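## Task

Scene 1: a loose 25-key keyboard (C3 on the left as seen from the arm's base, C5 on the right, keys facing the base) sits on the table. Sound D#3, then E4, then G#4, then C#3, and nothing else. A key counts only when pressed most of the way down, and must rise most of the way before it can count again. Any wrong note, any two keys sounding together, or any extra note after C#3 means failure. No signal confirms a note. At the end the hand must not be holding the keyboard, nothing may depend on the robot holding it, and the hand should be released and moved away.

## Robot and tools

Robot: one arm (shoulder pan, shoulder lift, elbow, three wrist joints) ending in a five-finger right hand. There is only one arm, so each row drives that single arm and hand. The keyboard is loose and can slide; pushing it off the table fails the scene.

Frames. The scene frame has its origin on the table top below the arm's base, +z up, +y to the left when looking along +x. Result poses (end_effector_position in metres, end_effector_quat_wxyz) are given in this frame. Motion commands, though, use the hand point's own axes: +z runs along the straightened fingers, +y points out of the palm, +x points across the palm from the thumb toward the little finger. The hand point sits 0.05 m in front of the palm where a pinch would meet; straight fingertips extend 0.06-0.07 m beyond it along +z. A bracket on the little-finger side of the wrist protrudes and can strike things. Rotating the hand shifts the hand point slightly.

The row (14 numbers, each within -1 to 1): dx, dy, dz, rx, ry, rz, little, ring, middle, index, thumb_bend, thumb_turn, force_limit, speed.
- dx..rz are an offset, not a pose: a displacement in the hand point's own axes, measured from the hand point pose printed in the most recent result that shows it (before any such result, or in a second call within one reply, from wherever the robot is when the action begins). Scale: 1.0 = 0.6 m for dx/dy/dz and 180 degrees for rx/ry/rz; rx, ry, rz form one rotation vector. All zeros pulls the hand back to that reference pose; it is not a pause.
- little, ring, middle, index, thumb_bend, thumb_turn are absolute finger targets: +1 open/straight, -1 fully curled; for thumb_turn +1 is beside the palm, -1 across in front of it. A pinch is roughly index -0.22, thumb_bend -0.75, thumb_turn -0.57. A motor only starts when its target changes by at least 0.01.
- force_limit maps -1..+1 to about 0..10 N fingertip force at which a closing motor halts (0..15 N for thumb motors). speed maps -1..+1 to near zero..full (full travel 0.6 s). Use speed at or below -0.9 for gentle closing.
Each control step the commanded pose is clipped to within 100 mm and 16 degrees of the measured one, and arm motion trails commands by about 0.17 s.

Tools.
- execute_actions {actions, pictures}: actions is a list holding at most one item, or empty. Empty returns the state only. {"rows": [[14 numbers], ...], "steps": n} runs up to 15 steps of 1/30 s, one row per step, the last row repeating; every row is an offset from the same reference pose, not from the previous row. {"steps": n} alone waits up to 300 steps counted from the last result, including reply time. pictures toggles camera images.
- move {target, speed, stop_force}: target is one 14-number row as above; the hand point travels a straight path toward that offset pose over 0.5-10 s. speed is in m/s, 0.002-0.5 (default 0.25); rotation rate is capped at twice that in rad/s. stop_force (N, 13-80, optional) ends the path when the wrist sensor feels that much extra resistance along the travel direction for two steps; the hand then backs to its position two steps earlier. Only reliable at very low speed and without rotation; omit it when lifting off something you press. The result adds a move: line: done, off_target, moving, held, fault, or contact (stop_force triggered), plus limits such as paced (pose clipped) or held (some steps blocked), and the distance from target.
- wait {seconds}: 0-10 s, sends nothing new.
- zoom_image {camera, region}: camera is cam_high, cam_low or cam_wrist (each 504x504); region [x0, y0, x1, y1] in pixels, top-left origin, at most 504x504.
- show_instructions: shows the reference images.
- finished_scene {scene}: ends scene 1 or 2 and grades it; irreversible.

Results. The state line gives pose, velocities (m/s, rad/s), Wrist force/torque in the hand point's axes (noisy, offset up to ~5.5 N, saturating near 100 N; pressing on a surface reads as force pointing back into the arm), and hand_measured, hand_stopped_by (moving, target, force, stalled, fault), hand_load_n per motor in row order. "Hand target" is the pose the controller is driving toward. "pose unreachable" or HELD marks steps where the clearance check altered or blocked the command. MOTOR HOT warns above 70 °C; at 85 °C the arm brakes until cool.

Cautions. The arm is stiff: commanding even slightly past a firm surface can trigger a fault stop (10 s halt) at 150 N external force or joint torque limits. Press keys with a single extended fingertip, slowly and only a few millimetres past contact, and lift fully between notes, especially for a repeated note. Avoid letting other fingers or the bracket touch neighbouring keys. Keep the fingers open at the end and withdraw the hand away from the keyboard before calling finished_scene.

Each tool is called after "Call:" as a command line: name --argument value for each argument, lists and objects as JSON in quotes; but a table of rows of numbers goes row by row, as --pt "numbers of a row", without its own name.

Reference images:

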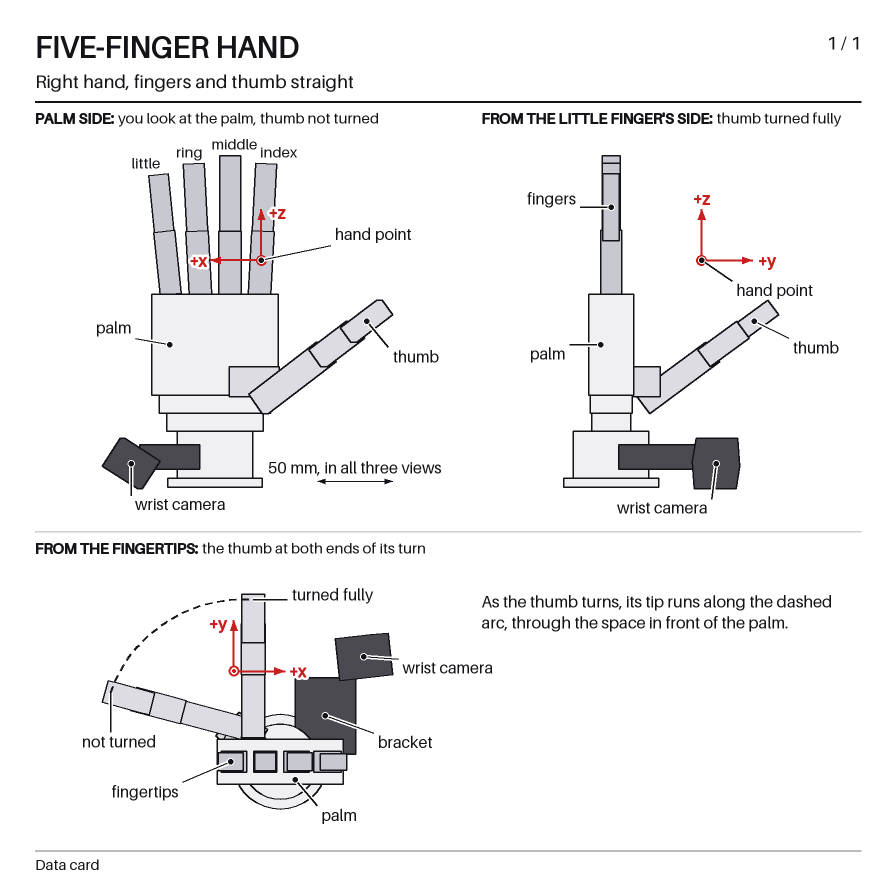

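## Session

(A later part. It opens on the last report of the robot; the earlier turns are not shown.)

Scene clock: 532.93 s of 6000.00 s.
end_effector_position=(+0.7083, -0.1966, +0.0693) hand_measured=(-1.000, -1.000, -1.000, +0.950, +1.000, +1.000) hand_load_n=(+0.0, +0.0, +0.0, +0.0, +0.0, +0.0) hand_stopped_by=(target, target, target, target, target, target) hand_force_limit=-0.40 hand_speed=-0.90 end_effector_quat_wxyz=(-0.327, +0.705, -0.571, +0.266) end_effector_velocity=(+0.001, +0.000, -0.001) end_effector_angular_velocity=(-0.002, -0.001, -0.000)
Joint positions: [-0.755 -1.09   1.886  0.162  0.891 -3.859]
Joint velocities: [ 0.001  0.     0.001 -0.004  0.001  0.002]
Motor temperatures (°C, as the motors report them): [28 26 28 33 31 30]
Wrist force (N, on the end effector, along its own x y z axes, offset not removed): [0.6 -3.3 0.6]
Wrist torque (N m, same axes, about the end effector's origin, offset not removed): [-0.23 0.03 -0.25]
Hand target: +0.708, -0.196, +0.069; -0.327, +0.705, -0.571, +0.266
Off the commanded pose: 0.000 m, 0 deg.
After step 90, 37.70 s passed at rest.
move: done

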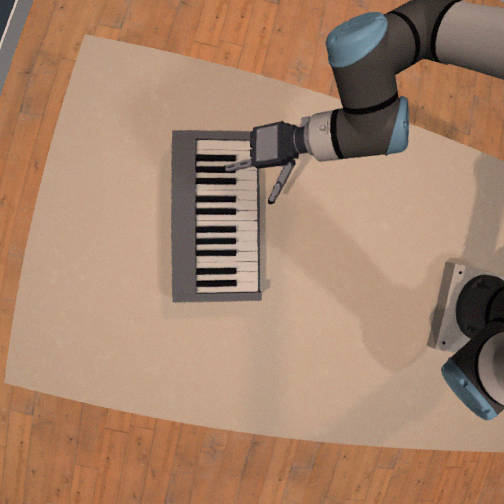

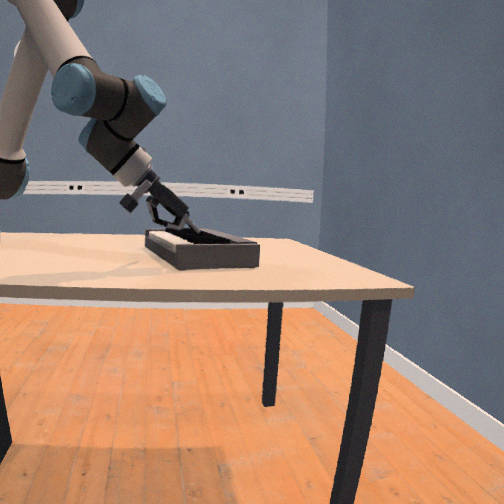

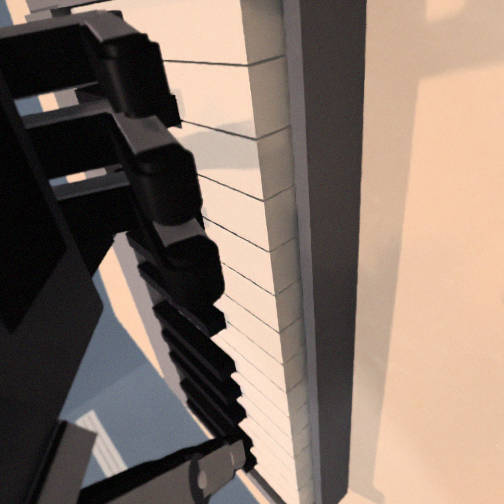

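Call:
execute_actions --actions '[{"rows": [[0, 0.0026, 0.0021, 0, 0, 0, -1, -1, -1, 0.62, 1, 1, -0.4, -0.9]], "steps": 15}]' --pictures false

Call:
execute_actions --actions '[{"steps": 15}]' --pictures false

Call:
execute_actions --actions '[{"steps": 15}]' --pictures false

Call:
execute_actions --actions '[{"steps": 15}]'

Scene clock: 544.97 s of 6000.00 s.
end_effector_position=(+0.7083, -0.1965, +0.0673) hand_measured=(-1.000, -1.000, -1.000, +0.884, +1.000, +1.000) hand_load_n=(+0.0, +0.0, +0.0, +1.0, +0.0, +0.0) hand_stopped_by=(target, target, target, moving, target, target) hand_force_limit=-0.40 hand_speed=-0.90 end_effector_quat_wxyz=(-0.327, +0.705, -0.571, +0.266) end_effector_velocity=(-0.000, -0.001, -0.001) end_effector_angular_velocity=(-0.001, +0.000, -0.000)
Joint positions: [-0.755 -1.088  1.887  0.159  0.891 -3.859]
Joint velocities: [-0.001  0.001  0.    -0.001 -0.    -0.001]
Motor temperatures (°C, as the motors report them): [28 26 28 33 31 30]
Wrist force (N, on the end effector, along its own x y z axes, offset not removed): [-0.1 -3.4 2.0]
Wrist torque (N m, same axes, about the end effector's origin, offset not removed): [0.02 0.06 -0.27]
Hand target: +0.708, -0.197, +0.067; -0.327, +0.705, -0.571, +0.266
Off the commanded pose: 0.000 m, 0 deg.
Steps of this call (steps 1 to 90: nothing new was sent; then 8.53 s passed at rest; steps 91 to 105: all 15 steps of this action). Readings (end_effector_position | what the end effector reports):
91: (+0.7082, -0.1964, +0.0691) | hand_measured=(-1.000, -1.000, -1.000, +0.950, +1.000, +1.000) hand_load_n=(+0.0, +0.0, +0.0, +0.0, +0.0, +0.0) hand_stopped_by=(target, target, target, moving, target, target) hand_force_limit=-0.40 hand_speed=-0.90
92: (+0.7082, -0.1964, +0.0689) | hand_measured=(-1.000, -1.000, -1.000, +0.950, +1.000, +1.000) hand_load_n=(+0.0, +0.0, +0.0, +0.0, +0.0, +0.0) hand_stopped_by=(target, target, target, moving, target, target) hand_force_limit=-0.40 hand_speed=-0.90
94: (+0.7082, -0.1965, +0.0683) | hand_measured=(-1.000, -1.000, -1.000, +0.944, +1.000, +1.000) hand_load_n=(+0.0, +0.0, +0.0, +0.0, +0.0, +0.0) hand_stopped_by=(target, target, target, moving, target, target) hand_force_limit=-0.40 hand_speed=-0.90
98: (+0.7082, -0.1965, +0.0676) | hand_measured=(-1.000, -1.000, -1.000, +0.922, +1.000, +1.000) hand_load_n=(+0.0, +0.0, +0.0, +0.0, +0.0, +0.0) hand_stopped_by=(target, target, target, moving, target, target) hand_force_limit=-0.40 hand_speed=-0.90
105: the state above

Scene clock: 545.47 s of 6000.00 s.
end_effector_position=(+0.7082, -0.1966, +0.0673) hand_measured=(-1.000, -1.000, -1.000, +0.800, +1.000, +1.000) hand_load_n=(+0.0, +0.0, +0.0, +1.5, +0.0, +0.0) hand_stopped_by=(target, target, target, moving, target, target) hand_force_limit=-0.40 hand_speed=-0.90 end_effector_quat_wxyz=(-0.327, +0.705, -0.571, +0.266) end_effector_velocity=(+0.000, +0.001, +0.000) end_effector_angular_velocity=(-0.000, +0.000, +0.001)
Joint positions: [-0.755 -1.088  1.887  0.159  0.891 -3.859]
Joint velocities: [ 0.001 -0.     0.    -0.     0.    -0.   ]
Motor temperatures (°C, as the motors report them): [28 26 28 33 31 30]
Wrist force (N, on the end effector, along its own x y z axes, offset not removed): [0.8 -2.4 0.5]
Wrist torque (N m, same axes, about the end effector's origin, offset not removed): [0.31 -0.06 -0.11]
Hand target: +0.708, -0.197, +0.067; -0.327, +0.705, -0.571, +0.266
Off the commanded pose: 0.000 m, 0 deg.
Steps of this call (steps 1 to 15: nothing new was sent). Readings (end_effector_position | what the end effector reports):
1: (+0.7083, -0.1965, +0.0673) | hand_measured=(-1.000, -1.000, -1.000, +0.878, +1.000, +1.000) hand_load_n=(+0.0, +0.0, +0.0, +1.0, +0.0, +0.0) hand_stopped_by=(target, target, target, moving, target, target) hand_force_limit=-0.40 hand_speed=-0.90
2: (+0.7083, -0.1965, +0.0673) | hand_measured=(-1.000, -1.000, -1.000, +0.874, +1.000, +1.000) hand_load_n=(+0.0, +0.0, +0.0, +1.0, +0.0, +0.0) hand_stopped_by=(target, target, target, moving, target, target) hand_force_limit=-0.40 hand_speed=-0.90
4: (+0.7082, -0.1966, +0.0673) | hand_measured=(-1.000, -1.000, -1.000, +0.862, +1.000, +1.000) hand_load_n=(+0.0, +0.0, +0.0, +1.0, +0.0, +0.0) hand_stopped_by=(target, target, target, moving, target, target) hand_force_limit=-0.40 hand_speed=-0.90
8: (+0.7082, -0.1966, +0.0673) | hand_measured=(-1.000, -1.000, -1.000, +0.840, +1.000, +1.000) hand_load_n=(+0.0, +0.0, +0.0, +1.5, +0.0, +0.0) hand_stopped_by=(target, target, target, moving, target, target) hand_force_limit=-0.40 hand_speed=-0.90
15: the state above

Scene clock: 545.97 s of 6000.00 s.
end_effector_position=(+0.7082, -0.1966, +0.0673) hand_measured=(-1.000, -1.000, -1.000, +0.768, +1.000, +1.000) hand_load_n=(+0.0, +0.0, +0.0, +3.5, +0.0, +0.0) hand_stopped_by=(target, target, target, force, target, target) hand_force_limit=-0.40 hand_speed=-0.90 end_effector_quat_wxyz=(-0.327, +0.705, -0.571, +0.266) end_effector_velocity=(+0.002, -0.000, +0.001) end_effector_angular_velocity=(-0.002, -0.002, +0.001)
Joint positions: [-0.755 -1.088  1.887  0.159  0.891 -3.859]
Joint velocities: [ 0.001 -0.    -0.003  0.     0.     0.   ]
Motor temperatures (°C, as the motors report them): [28 26 28 33 31 30]
Wrist force (N, on the end effector, along its own x y z axes, offset not removed): [0.4 -4.5 -0.6]
Wrist torque (N m, same axes, about the end effector's origin, offset not removed): [0.60 0.02 -0.20]
Hand target: +0.708, -0.197, +0.067; -0.327, +0.705, -0.571, +0.266
Off the commanded pose: 0.000 m, 0 deg.
Steps of this call (steps 1 to 15: nothing new was sent). Readings (end_effector_position | what the end effector reports):
1: (+0.7082, -0.1966, +0.0673) | hand_measured=(-1.000, -1.000, -1.000, +0.796, +1.000, +1.000) hand_load_n=(+0.0, +0.0, +0.0, +1.5, +0.0, +0.0) hand_stopped_by=(target, target, target, moving, target, target) hand_force_limit=-0.40 hand_speed=-0.90
2: (+0.7082, -0.1966, +0.0673) | hand_measured=(-1.000, -1.000, -1.000, +0.790, +1.000, +1.000) hand_load_n=(+0.0, +0.0, +0.0, +1.5, +0.0, +0.0) hand_stopped_by=(target, target, target, moving, target, target) hand_force_limit=-0.40 hand_speed=-0.90
4: (+0.7082, -0.1966, +0.0673) | hand_measured=(-1.000, -1.000, -1.000, +0.778, +1.000, +1.000) hand_load_n=(+0.0, +0.0, +0.0, +1.5, +0.0, +0.0) hand_stopped_by=(target, target, target, moving, target, target) hand_force_limit=-0.40 hand_speed=-0.90
8: (+0.7082, -0.1966, +0.0673) | hand_measured=(-1.000, -1.000, -1.000, +0.768, +1.000, +1.000) hand_load_n=(+0.0, +0.0, +0.0, +3.5, +0.0, +0.0) hand_stopped_by=(target, target, target, force, target, target) hand_force_limit=-0.40 hand_speed=-0.90
15: the state above

Scene clock: 546.47 s of 6000.00 s.
end_effector_position=(+0.7082, -0.1966, +0.0673) hand_measured=(-1.000, -1.000, -1.000, +0.768, +1.000, +1.000) hand_load_n=(+0.0, +0.0, +0.0, +3.5, +0.0, +0.0) hand_stopped_by=(target, target, target, force, target, target) hand_force_limit=-0.40 hand_speed=-0.90 end_effector_quat_wxyz=(-0.327, +0.705, -0.571, +0.266) end_effector_velocity=(-0.000, +0.000, -0.001) end_effector_angular_velocity=(+0.001, +0.001, -0.000)
Joint positions: [-0.755 -1.088  1.887  0.159  0.891 -3.859]
Joint velocities: [-0.     0.     0.001 -0.     0.     0.   ]
Motor temperatures (°C, as the motors report them): [28 26 28 33 31 30]
Wrist force (N, on the end effector, along its own x y z axes, offset not removed): [-0.6 -2.9 0.6]
Wrist torque (N m, same axes, about the end effector's origin, offset not removed): [0.72 0.16 -0.11]
Hand target: +0.708, -0.197, +0.067; -0.327, +0.705, -0.571, +0.266
Off the commanded pose: 0.000 m, 0 deg.
Steps of this call (steps 1 to 15: nothing new was sent). Readings (end_effector_position | what the end effector reports):
1: (+0.7082, -0.1966, +0.0673) | hand_measured=(-1.000, -1.000, -1.000, +0.768, +1.000, +1.000) hand_load_n=(+0.0, +0.0, +0.0, +3.5, +0.0, +0.0) hand_stopped_by=(target, target, target, force, target, target) hand_force_limit=-0.40 hand_speed=-0.90
2: (+0.7082, -0.1966, +0.0673) | hand_measured=(-1.000, -1.000, -1.000, +0.768, +1.000, +1.000) hand_load_n=(+0.0, +0.0, +0.0, +3.5, +0.0, +0.0) hand_stopped_by=(target, target, target, force, target, target) hand_force_limit=-0.40 hand_speed=-0.90
4: (+0.7082, -0.1966, +0.0673) | hand_measured=(-1.000, -1.000, -1.000, +0.768, +1.000, +1.000) hand_load_n=(+0.0, +0.0, +0.0, +3.5, +0.0, +0.0) hand_stopped_by=(target, target, target, force, target, target) hand_force_limit=-0.40 hand_speed=-0.90
8: (+0.7082, -0.1966, +0.0673) | hand_measured=(-1.000, -1.000, -1.000, +0.768, +1.000, +1.000) hand_load_n=(+0.0, +0.0, +0.0, +3.5, +0.0, +0.0) hand_stopped_by=(target, target, target, force, target, target) hand_force_limit=-0.40 hand_speed=-0.90
15: the state above

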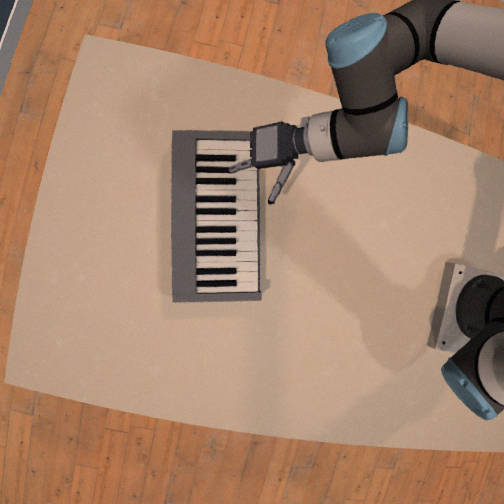

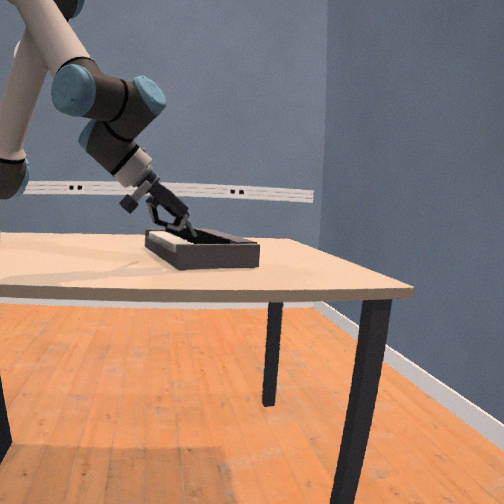

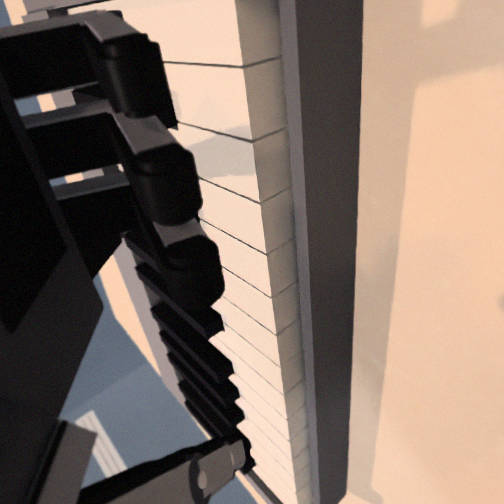

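Call:
move --target '[0, -0.028, -0.0237, 0, 0, 0, -1, -1, -1, 0.95, 1, 1, -0.4, -0.7]' --speed 0.06

Call:
move --target '[-0.426, 0.025, 0.0111, 0, 0, 0, -1, -1, -1, 0.95, 1, 1, -0.4, -0.9]' --speed 0.18

Call:
zoom_image --camera "cam_high" --region '[180, 230, 280, 305]'

Call:
zoom_image --camera "cam_low" --region '[130, 190, 230, 265]'

Scene clock: 582.40 s of 6000.00 s.
end_effector_position=(+0.7081, -0.1966, +0.0891) hand_measured=(-1.000, -1.000, -1.000, +0.950, +1.000, +1.000) hand_load_n=(+0.0, +0.0, +0.0, +0.0, +0.0, +0.0) hand_stopped_by=(target, target, target, target, target, target) hand_force_limit=-0.40 hand_speed=-0.70 end_effector_quat_wxyz=(-0.327, +0.705, -0.571, +0.266) end_effector_velocity=(-0.000, +0.001, +0.002) end_effector_angular_velocity=(+0.000, +0.001, +0.000)
Joint positions: [-0.756 -1.114  1.878  0.195  0.891 -3.86 ]
Joint velocities: [ 0.    -0.003 -0.     0.004 -0.    -0.   ]
Motor temperatures (°C, as the motors report them): [28 26 28 33 31 30]
Wrist force (N, on the end effector, along its own x y z axes, offset not removed): [1.5 -3.3 0.2]
Wrist torque (N m, same axes, about the end effector's origin, offset not removed): [-0.12 -0.01 -0.16]
Hand target: +0.708, -0.197, +0.089; -0.327, +0.705, -0.571, +0.266
Off the commanded pose: 0.000 m, 0 deg.
After step 90, 32.07 s passed at rest.
move: done

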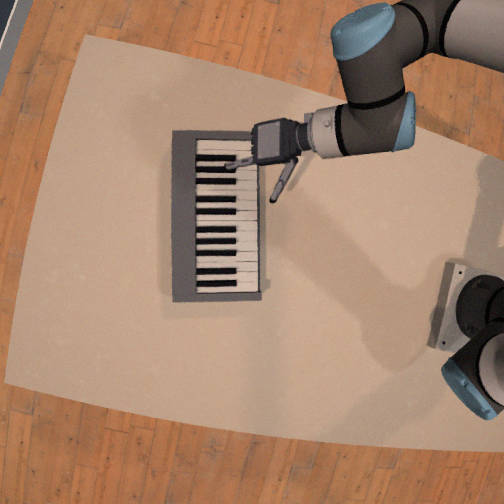

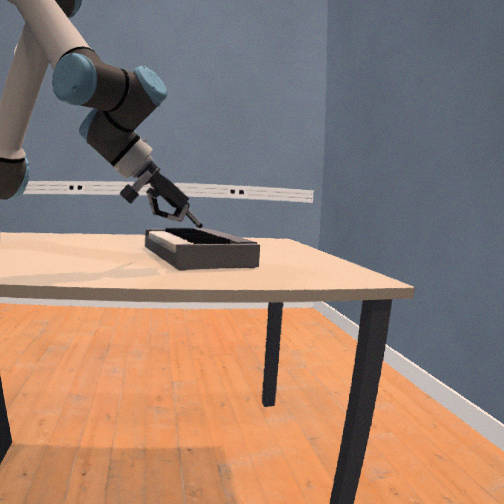

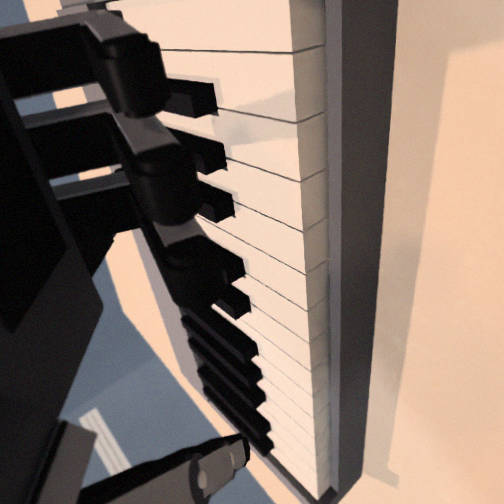

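Scene clock: 584.40 s of 6000.00 s.
end_effector_position=(+0.6510, +0.0523, +0.0730) hand_measured=(-1.000, -1.000, -1.000, +0.950, +1.000, +1.000) hand_load_n=(+0.0, +0.0, +0.0, +0.0, +0.0, +0.0) hand_stopped_by=(target, target, target, target, target, target) hand_force_limit=-0.40 hand_speed=-0.90 end_effector_quat_wxyz=(-0.327, +0.705, -0.571, +0.266) end_effector_velocity=(-0.001, +0.002, -0.000) end_effector_angular_velocity=(+0.000, +0.001, -0.002)
Joint positions: [-0.41  -1.287  2.142 -0.068  1.115 -3.546]
Joint velocities: [ 0.005 -0.001  0.002 -0.002  0.005  0.005]
Motor temperatures (°C, as the motors report them): [28 26 28 33 31 30]
Wrist force (N, on the end effector, along its own x y z axes, offset not removed): [2.7 1.0 2.1]
Wrist torque (N m, same axes, about the end effector's origin, offset not removed): [0.37 -0.33 0.05]
Hand target: +0.651, +0.053, +0.073; -0.327, +0.705, -0.571, +0.266
Off the commanded pose: 0.000 m, 0 deg.
move: done

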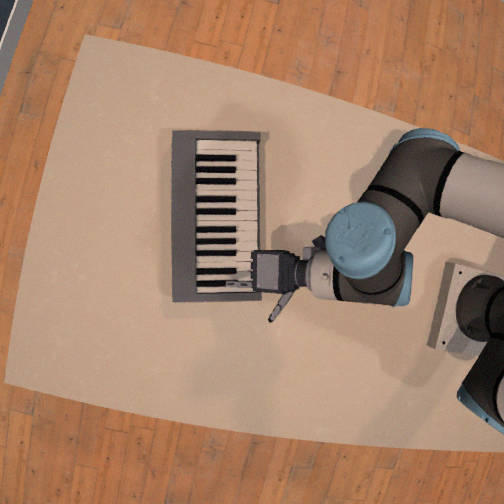

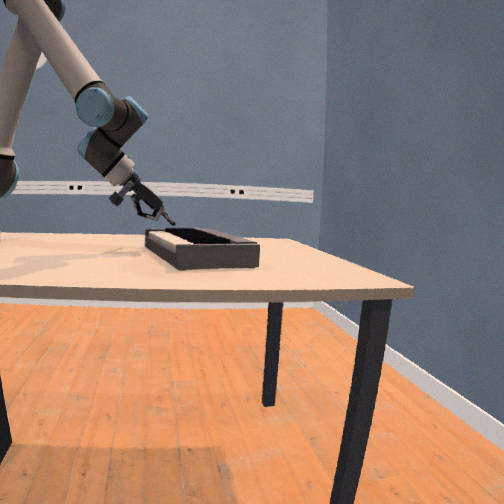

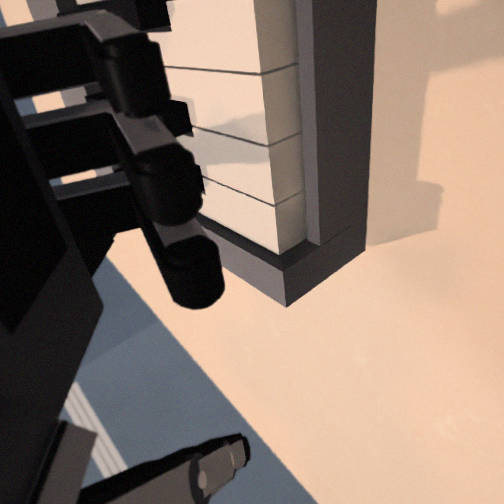

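Region (180, 230, 280, 305) of cam_high's 504x504 image, scaled by 5.040, with more detail than that image has; it fills the top 378 rows of this view, and the rest is white.

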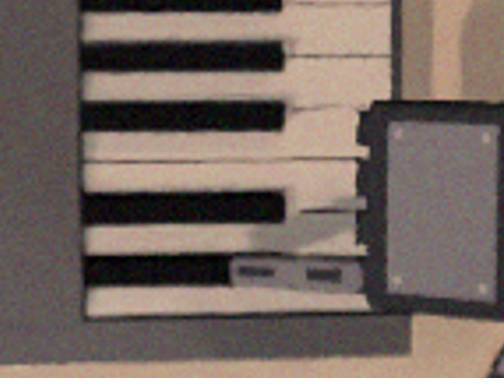

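Region (130, 190, 230, 265) of cam_low's 504x504 image, scaled by 5.040, with more detail than that image has; it fills the top 378 rows of this view, and the rest is white.

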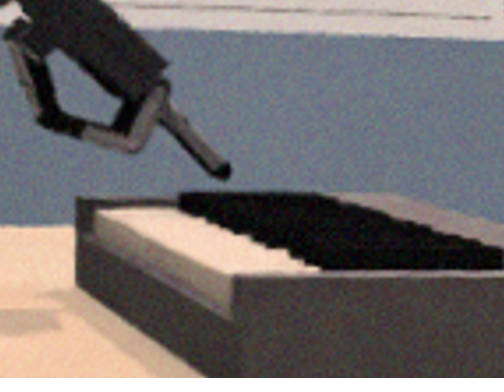

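Call:
execute_actions --actions '[{"rows": [[0.0001, 0.001, 0.0008, 0, 0, 0, -1, -1, -1, 0.62, 1, 1, -0.4, -0.9], [0.0002, 0.002, 0.0017, 0, 0, 0, -1, -1, -1, 0.62, 1, 1, -0.4, -0.9], [0.0003, 0.003, 0.0025, 0, 0, 0, -1, -1, -1, 0.62, 1, 1, -0.4, -0.9], [0.0005, 0.004, 0.0034, 0, 0, 0, -1, -1, -1, 0.62, 1, 1, -0.4, -0.9], [0.0006, 0.005, 0.0042, 0, 0, 0, -1, -1, -1, 0.62, 1, 1, -0.4, -0.9], [0.0007, 0.006, 0.0051, 0, 0, 0, -1, -1, -1, 0.62, 1, 1, -0.4, -0.9], [0.0008, 0.007, 0.0059, 0, 0, 0, -1, -1, -1, 0.62, 1, 1, -0.4, -0.9]], "steps": 15}]' --pictures false

Call:
execute_actions --actions '[{"steps": 15}]' --pictures false

Call:
execute_actions --actions '[{"steps": 15}]' --pictures false

Call:
execute_actions --actions '[{"steps": 10}]'

Scene clock: 604.53 s of 6000.00 s.
end_effector_position=(+0.6511, +0.0519, +0.0679) hand_measured=(-1.000, -1.000, -1.000, +0.884, +1.000, +1.000) hand_load_n=(+0.0, +0.0, +0.0, +1.0, +0.0, +0.0) hand_stopped_by=(target, target, target, moving, target, target) hand_force_limit=-0.40 hand_speed=-0.90 end_effector_quat_wxyz=(-0.327, +0.705, -0.571, +0.266) end_effector_velocity=(+0.000, -0.001, -0.003) end_effector_angular_velocity=(+0.000, +0.000, -0.000)
Joint positions: [-0.411 -1.279  2.144 -0.078  1.115 -3.546]
Joint velocities: [-0.001  0.005  0.001 -0.005 -0.001 -0.001]
Motor temperatures (°C, as the motors report them): [28 26 28 33 31 30]
Wrist force (N, on the end effector, along its own x y z axes, offset not removed): [-1.5 -1.0 0.4]
Wrist torque (N m, same axes, about the end effector's origin, offset not removed): [0.47 0.36 -0.20]
Hand target: +0.651, +0.052, +0.068; -0.327, +0.705, -0.571, +0.266
Off the commanded pose: 0.000 m, 0 deg.
Steps of this call (steps 1 to 90: nothing new was sent; then 16.63 s passed at rest; steps 91 to 105: all 15 steps of this action). Readings (end_effector_position | what the end effector reports):
91: (+0.6509, +0.0526, +0.0730) | hand_measured=(-1.000, -1.000, -1.000, +0.950, +1.000, +1.000) hand_load_n=(+0.0, +0.0, +0.0, +0.0, +0.0, +0.0) hand_stopped_by=(target, target, target, moving, target, target) hand_force_limit=-0.40 hand_speed=-0.90
92: (+0.6509, +0.0526, +0.0729) | hand_measured=(-1.000, -1.000, -1.000, +0.950, +1.000, +1.000) hand_load_n=(+0.0, +0.0, +0.0, +0.0, +0.0, +0.0) hand_stopped_by=(target, target, target, moving, target, target) hand_force_limit=-0.40 hand_speed=-0.90
94: (+0.6509, +0.0525, +0.0724) | hand_measured=(-1.000, -1.000, -1.000, +0.944, +1.000, +1.000) hand_load_n=(+0.0, +0.0, +0.0, +0.0, +0.0, +0.0) hand_stopped_by=(target, target, target, moving, target, target) hand_force_limit=-0.40 hand_speed=-0.90
98: (+0.6510, +0.0521, +0.0700) | hand_measured=(-1.000, -1.000, -1.000, +0.922, +1.000, +1.000) hand_load_n=(+0.0, +0.0, +0.0, +0.0, +0.0, +0.0) hand_stopped_by=(target, target, target, moving, target, target) hand_force_limit=-0.40 hand_speed=-0.90
105: the state above

Scene clock: 605.03 s of 6000.00 s.
end_effector_position=(+0.6511, +0.0518, +0.0675) hand_measured=(-1.000, -1.000, -1.000, +0.800, +1.000, +1.000) hand_load_n=(+0.0, +0.0, +0.0, +1.5, +0.0, +0.0) hand_stopped_by=(target, target, target, moving, target, target) hand_force_limit=-0.40 hand_speed=-0.90 end_effector_quat_wxyz=(-0.327, +0.705, -0.571, +0.266) end_effector_velocity=(-0.002, +0.001, -0.001) end_effector_angular_velocity=(+0.001, +0.002, -0.000)
Joint positions: [-0.411 -1.279  2.144 -0.078  1.115 -3.547]
Joint velocities: [-0.     0.     0.002  0.    -0.     0.   ]
Motor temperatures (°C, as the motors report them): [28 26 28 33 31 30]
Wrist force (N, on the end effector, along its own x y z axes, offset not removed): [-0.3 -2.9 0.4]
Wrist torque (N m, same axes, about the end effector's origin, offset not removed): [0.27 0.17 -0.31]
Hand target: +0.651, +0.052, +0.068; -0.327, +0.705, -0.571, +0.266
Off the commanded pose: 0.000 m, 0 deg.
Steps of this call (steps 1 to 15: nothing new was sent). Readings (end_effector_position | what the end effector reports):
1: (+0.6511, +0.0519, +0.0678) | hand_measured=(-1.000, -1.000, -1.000, +0.878, +1.000, +1.000) hand_load_n=(+0.0, +0.0, +0.0, +1.0, +0.0, +0.0) hand_stopped_by=(target, target, target, moving, target, target) hand_force_limit=-0.40 hand_speed=-0.90
2: (+0.6511, +0.0518, +0.0677) | hand_measured=(-1.000, -1.000, -1.000, +0.872, +1.000, +1.000) hand_load_n=(+0.0, +0.0, +0.0, +1.0, +0.0, +0.0) hand_stopped_by=(target, target, target, moving, target, target) hand_force_limit=-0.40 hand_speed=-0.90
4: (+0.6511, +0.0518, +0.0676) | hand_measured=(-1.000, -1.000, -1.000, +0.862, +1.000, +1.000) hand_load_n=(+0.0, +0.0, +0.0, +1.0, +0.0, +0.0) hand_stopped_by=(target, target, target, moving, target, target) hand_force_limit=-0.40 hand_speed=-0.90
8: (+0.6511, +0.0518, +0.0676) | hand_measured=(-1.000, -1.000, -1.000, +0.840, +1.000, +1.000) hand_load_n=(+0.0, +0.0, +0.0, +1.5, +0.0, +0.0) hand_stopped_by=(target, target, target, moving, target, target) hand_force_limit=-0.40 hand_speed=-0.90
15: the state above

Scene clock: 605.53 s of 6000.00 s.
end_effector_position=(+0.6511, +0.0518, +0.0675) hand_measured=(-1.000, -1.000, -1.000, +0.758, +1.000, +1.000) hand_load_n=(+0.0, +0.0, +0.0, +4.0, +0.0, +0.0) hand_stopped_by=(target, target, target, force, target, target) hand_force_limit=-0.40 hand_speed=-0.90 end_effector_quat_wxyz=(-0.327, +0.705, -0.571, +0.266) end_effector_velocity=(+0.001, +0.000, +0.000) end_effector_angular_velocity=(-0.000, -0.001, +0.001)
Joint positions: [-0.411 -1.279  2.144 -0.078  1.115 -3.547]
Joint velocities: [ 0.001  0.    -0.001 -0.    -0.    -0.   ]
Motor temperatures (°C, as the motors report them): [28 26 28 33 31 30]
Wrist force (N, on the end effector, along its own x y z axes, offset not removed): [-1.0 -5.1 -1.1]
Wrist torque (N m, same axes, about the end effector's origin, offset not removed): [0.50 0.22 -0.21]
Hand target: +0.651, +0.052, +0.068; -0.327, +0.705, -0.571, +0.266
Off the commanded pose: 0.000 m, 0 deg.
Steps of this call (steps 1 to 15: nothing new was sent). Readings (end_effector_position | what the end effector reports):
1: (+0.6511, +0.0518, +0.0675) | hand_measured=(-1.000, -1.000, -1.000, +0.796, +1.000, +1.000) hand_load_n=(+0.0, +0.0, +0.0, +1.5, +0.0, +0.0) hand_stopped_by=(target, target, target, moving, target, target) hand_force_limit=-0.40 hand_speed=-0.90
2: (+0.6511, +0.0518, +0.0675) | hand_measured=(-1.000, -1.000, -1.000, +0.790, +1.000, +1.000) hand_load_n=(+0.0, +0.0, +0.0, +1.5, +0.0, +0.0) hand_stopped_by=(target, target, target, moving, target, target) hand_force_limit=-0.40 hand_speed=-0.90
4: (+0.6511, +0.0518, +0.0675) | hand_measured=(-1.000, -1.000, -1.000, +0.778, +1.000, +1.000) hand_load_n=(+0.0, +0.0, +0.0, +1.5, +0.0, +0.0) hand_stopped_by=(target, target, target, moving, target, target) hand_force_limit=-0.40 hand_speed=-0.90
8: (+0.6511, +0.0518, +0.0675) | hand_measured=(-1.000, -1.000, -1.000, +0.758, +1.000, +1.000) hand_load_n=(+0.0, +0.0, +0.0, +4.5, +0.0, +0.0) hand_stopped_by=(target, target, target, force, target, target) hand_force_limit=-0.40 hand_speed=-0.90
15: the state above

Scene clock: 605.87 s of 6000.00 s.
end_effector_position=(+0.6511, +0.0518, +0.0675) hand_measured=(-1.000, -1.000, -1.000, +0.758, +1.000, +1.000) hand_load_n=(+0.0, +0.0, +0.0, +4.0, +0.0, +0.0) hand_stopped_by=(target, target, target, force, target, target) hand_force_limit=-0.40 hand_speed=-0.90 end_effector_quat_wxyz=(-0.327, +0.705, -0.571, +0.266) end_effector_velocity=(+0.001, +0.000, +0.000) end_effector_angular_velocity=(-0.001, -0.002, +0.002)
Joint positions: [-0.411 -1.279  2.144 -0.078  1.115 -3.547]
Joint velocities: [ 0.001  0.001 -0.002 -0.     0.    -0.   ]
Motor temperatures (°C, as the motors report them): [28 26 28 33 31 30]
Wrist force (N, on the end effector, along its own x y z axes, offset not removed): [0.3 -2.7 -2.1]
Wrist torque (N m, same axes, about the end effector's origin, offset not removed): [0.92 0.12 -0.11]
Hand target: +0.651, +0.052, +0.068; -0.327, +0.705, -0.571, +0.266
Off the commanded pose: 0.000 m, 0 deg.
Steps of this call (steps 1 to 10: nothing new was sent). Readings (end_effector_position | what the end effector reports):
1: (+0.6511, +0.0518, +0.0675) | hand_measured=(-1.000, -1.000, -1.000, +0.758, +1.000, +1.000) hand_load_n=(+0.0, +0.0, +0.0, +4.0, +0.0, +0.0) hand_stopped_by=(target, target, target, force, target, target) hand_force_limit=-0.40 hand_speed=-0.90
2: (+0.6511, +0.0518, +0.0675) | hand_measured=(-1.000, -1.000, -1.000, +0.758, +1.000, +1.000) hand_load_n=(+0.0, +0.0, +0.0, +4.0, +0.0, +0.0) hand_stopped_by=(target, target, target, force, target, target) hand_force_limit=-0.40 hand_speed=-0.90
4: (+0.6511, +0.0518, +0.0675) | hand_measured=(-1.000, -1.000, -1.000, +0.758, +1.000, +1.000) hand_load_n=(+0.0, +0.0, +0.0, +4.0, +0.0, +0.0) hand_stopped_by=(target, target, target, force, target, target) hand_force_limit=-0.40 hand_speed=-0.90
8: (+0.6511, +0.0518, +0.0675) | hand_measured=(-1.000, -1.000, -1.000, +0.758, +1.000, +1.000) hand_load_n=(+0.0, +0.0, +0.0, +4.0, +0.0, +0.0) hand_stopped_by=(target, target, target, force, target, target) hand_force_limit=-0.40 hand_speed=-0.90
10: the state above

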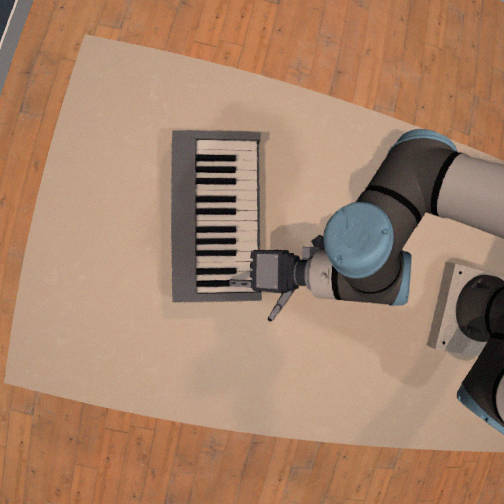

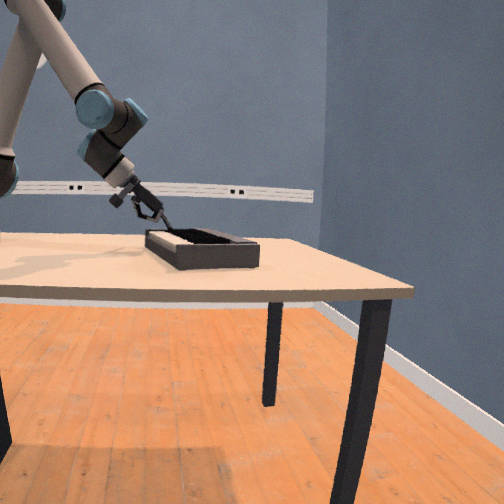

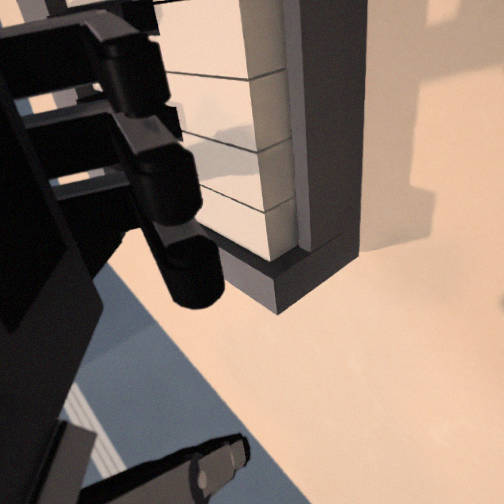

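Call:
move --target '[0, -0.0737, -0.1713, 0, 0, 0, -1, -1, -1, 0.95, 1, 1, -0.4, -0.7]' --speed 0.1

Scene clock: 617.20 s of 6000.00 s.
end_effector_position=(+0.6020, +0.0415, +0.1674) hand_measured=(-1.000, -1.000, -1.000, +0.950, +1.000, +1.000) hand_load_n=(+0.0, +0.0, +0.0, +0.0, +0.0, +0.0) hand_stopped_by=(target, target, target, target, target, target) hand_force_limit=-0.40 hand_speed=-0.70 end_effector_quat_wxyz=(-0.327, +0.705, -0.571, +0.266) end_effector_velocity=(-0.002, +0.000, +0.002) end_effector_angular_velocity=(+0.000, +0.001, +0.000)
Joint positions: [-0.482 -1.483  2.169  0.129  1.065 -3.604]
Joint velocities: [-0.002 -0.004  0.001  0.005 -0.002 -0.002]
Motor temperatures (°C, as the motors report them): [28 26 28 33 31 30]
Wrist force (N, on the end effector, along its own x y z axes, offset not removed): [-0.1 -1.8 1.8]
Wrist torque (N m, same axes, about the end effector's origin, offset not removed): [0.01 0.08 -0.10]
Hand target: +0.602, +0.041, +0.168; -0.327, +0.705, -0.571, +0.266
Off the commanded pose: 0.000 m, 0 deg.
After step 90, 6.70 s passed at rest.
move: done

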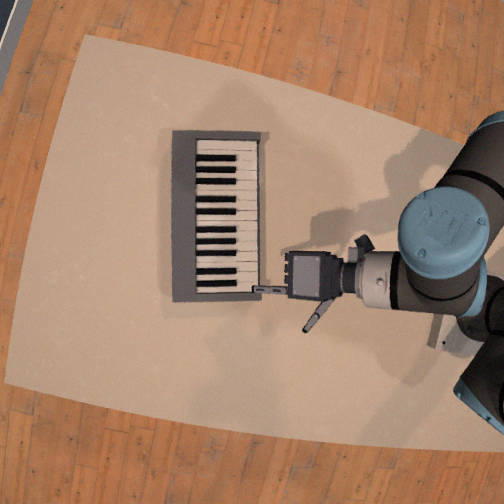

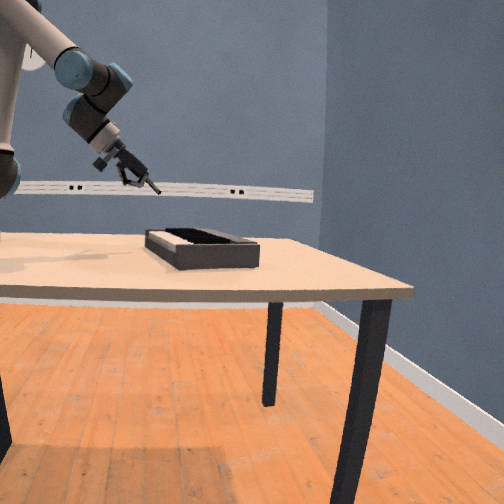

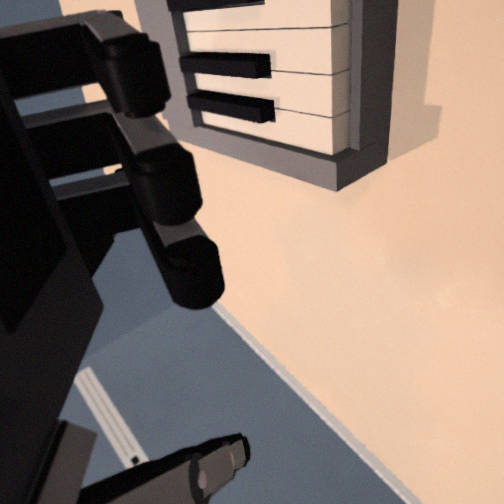

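Call:
finished_scene --scene 1

The scene is finished: the task was done.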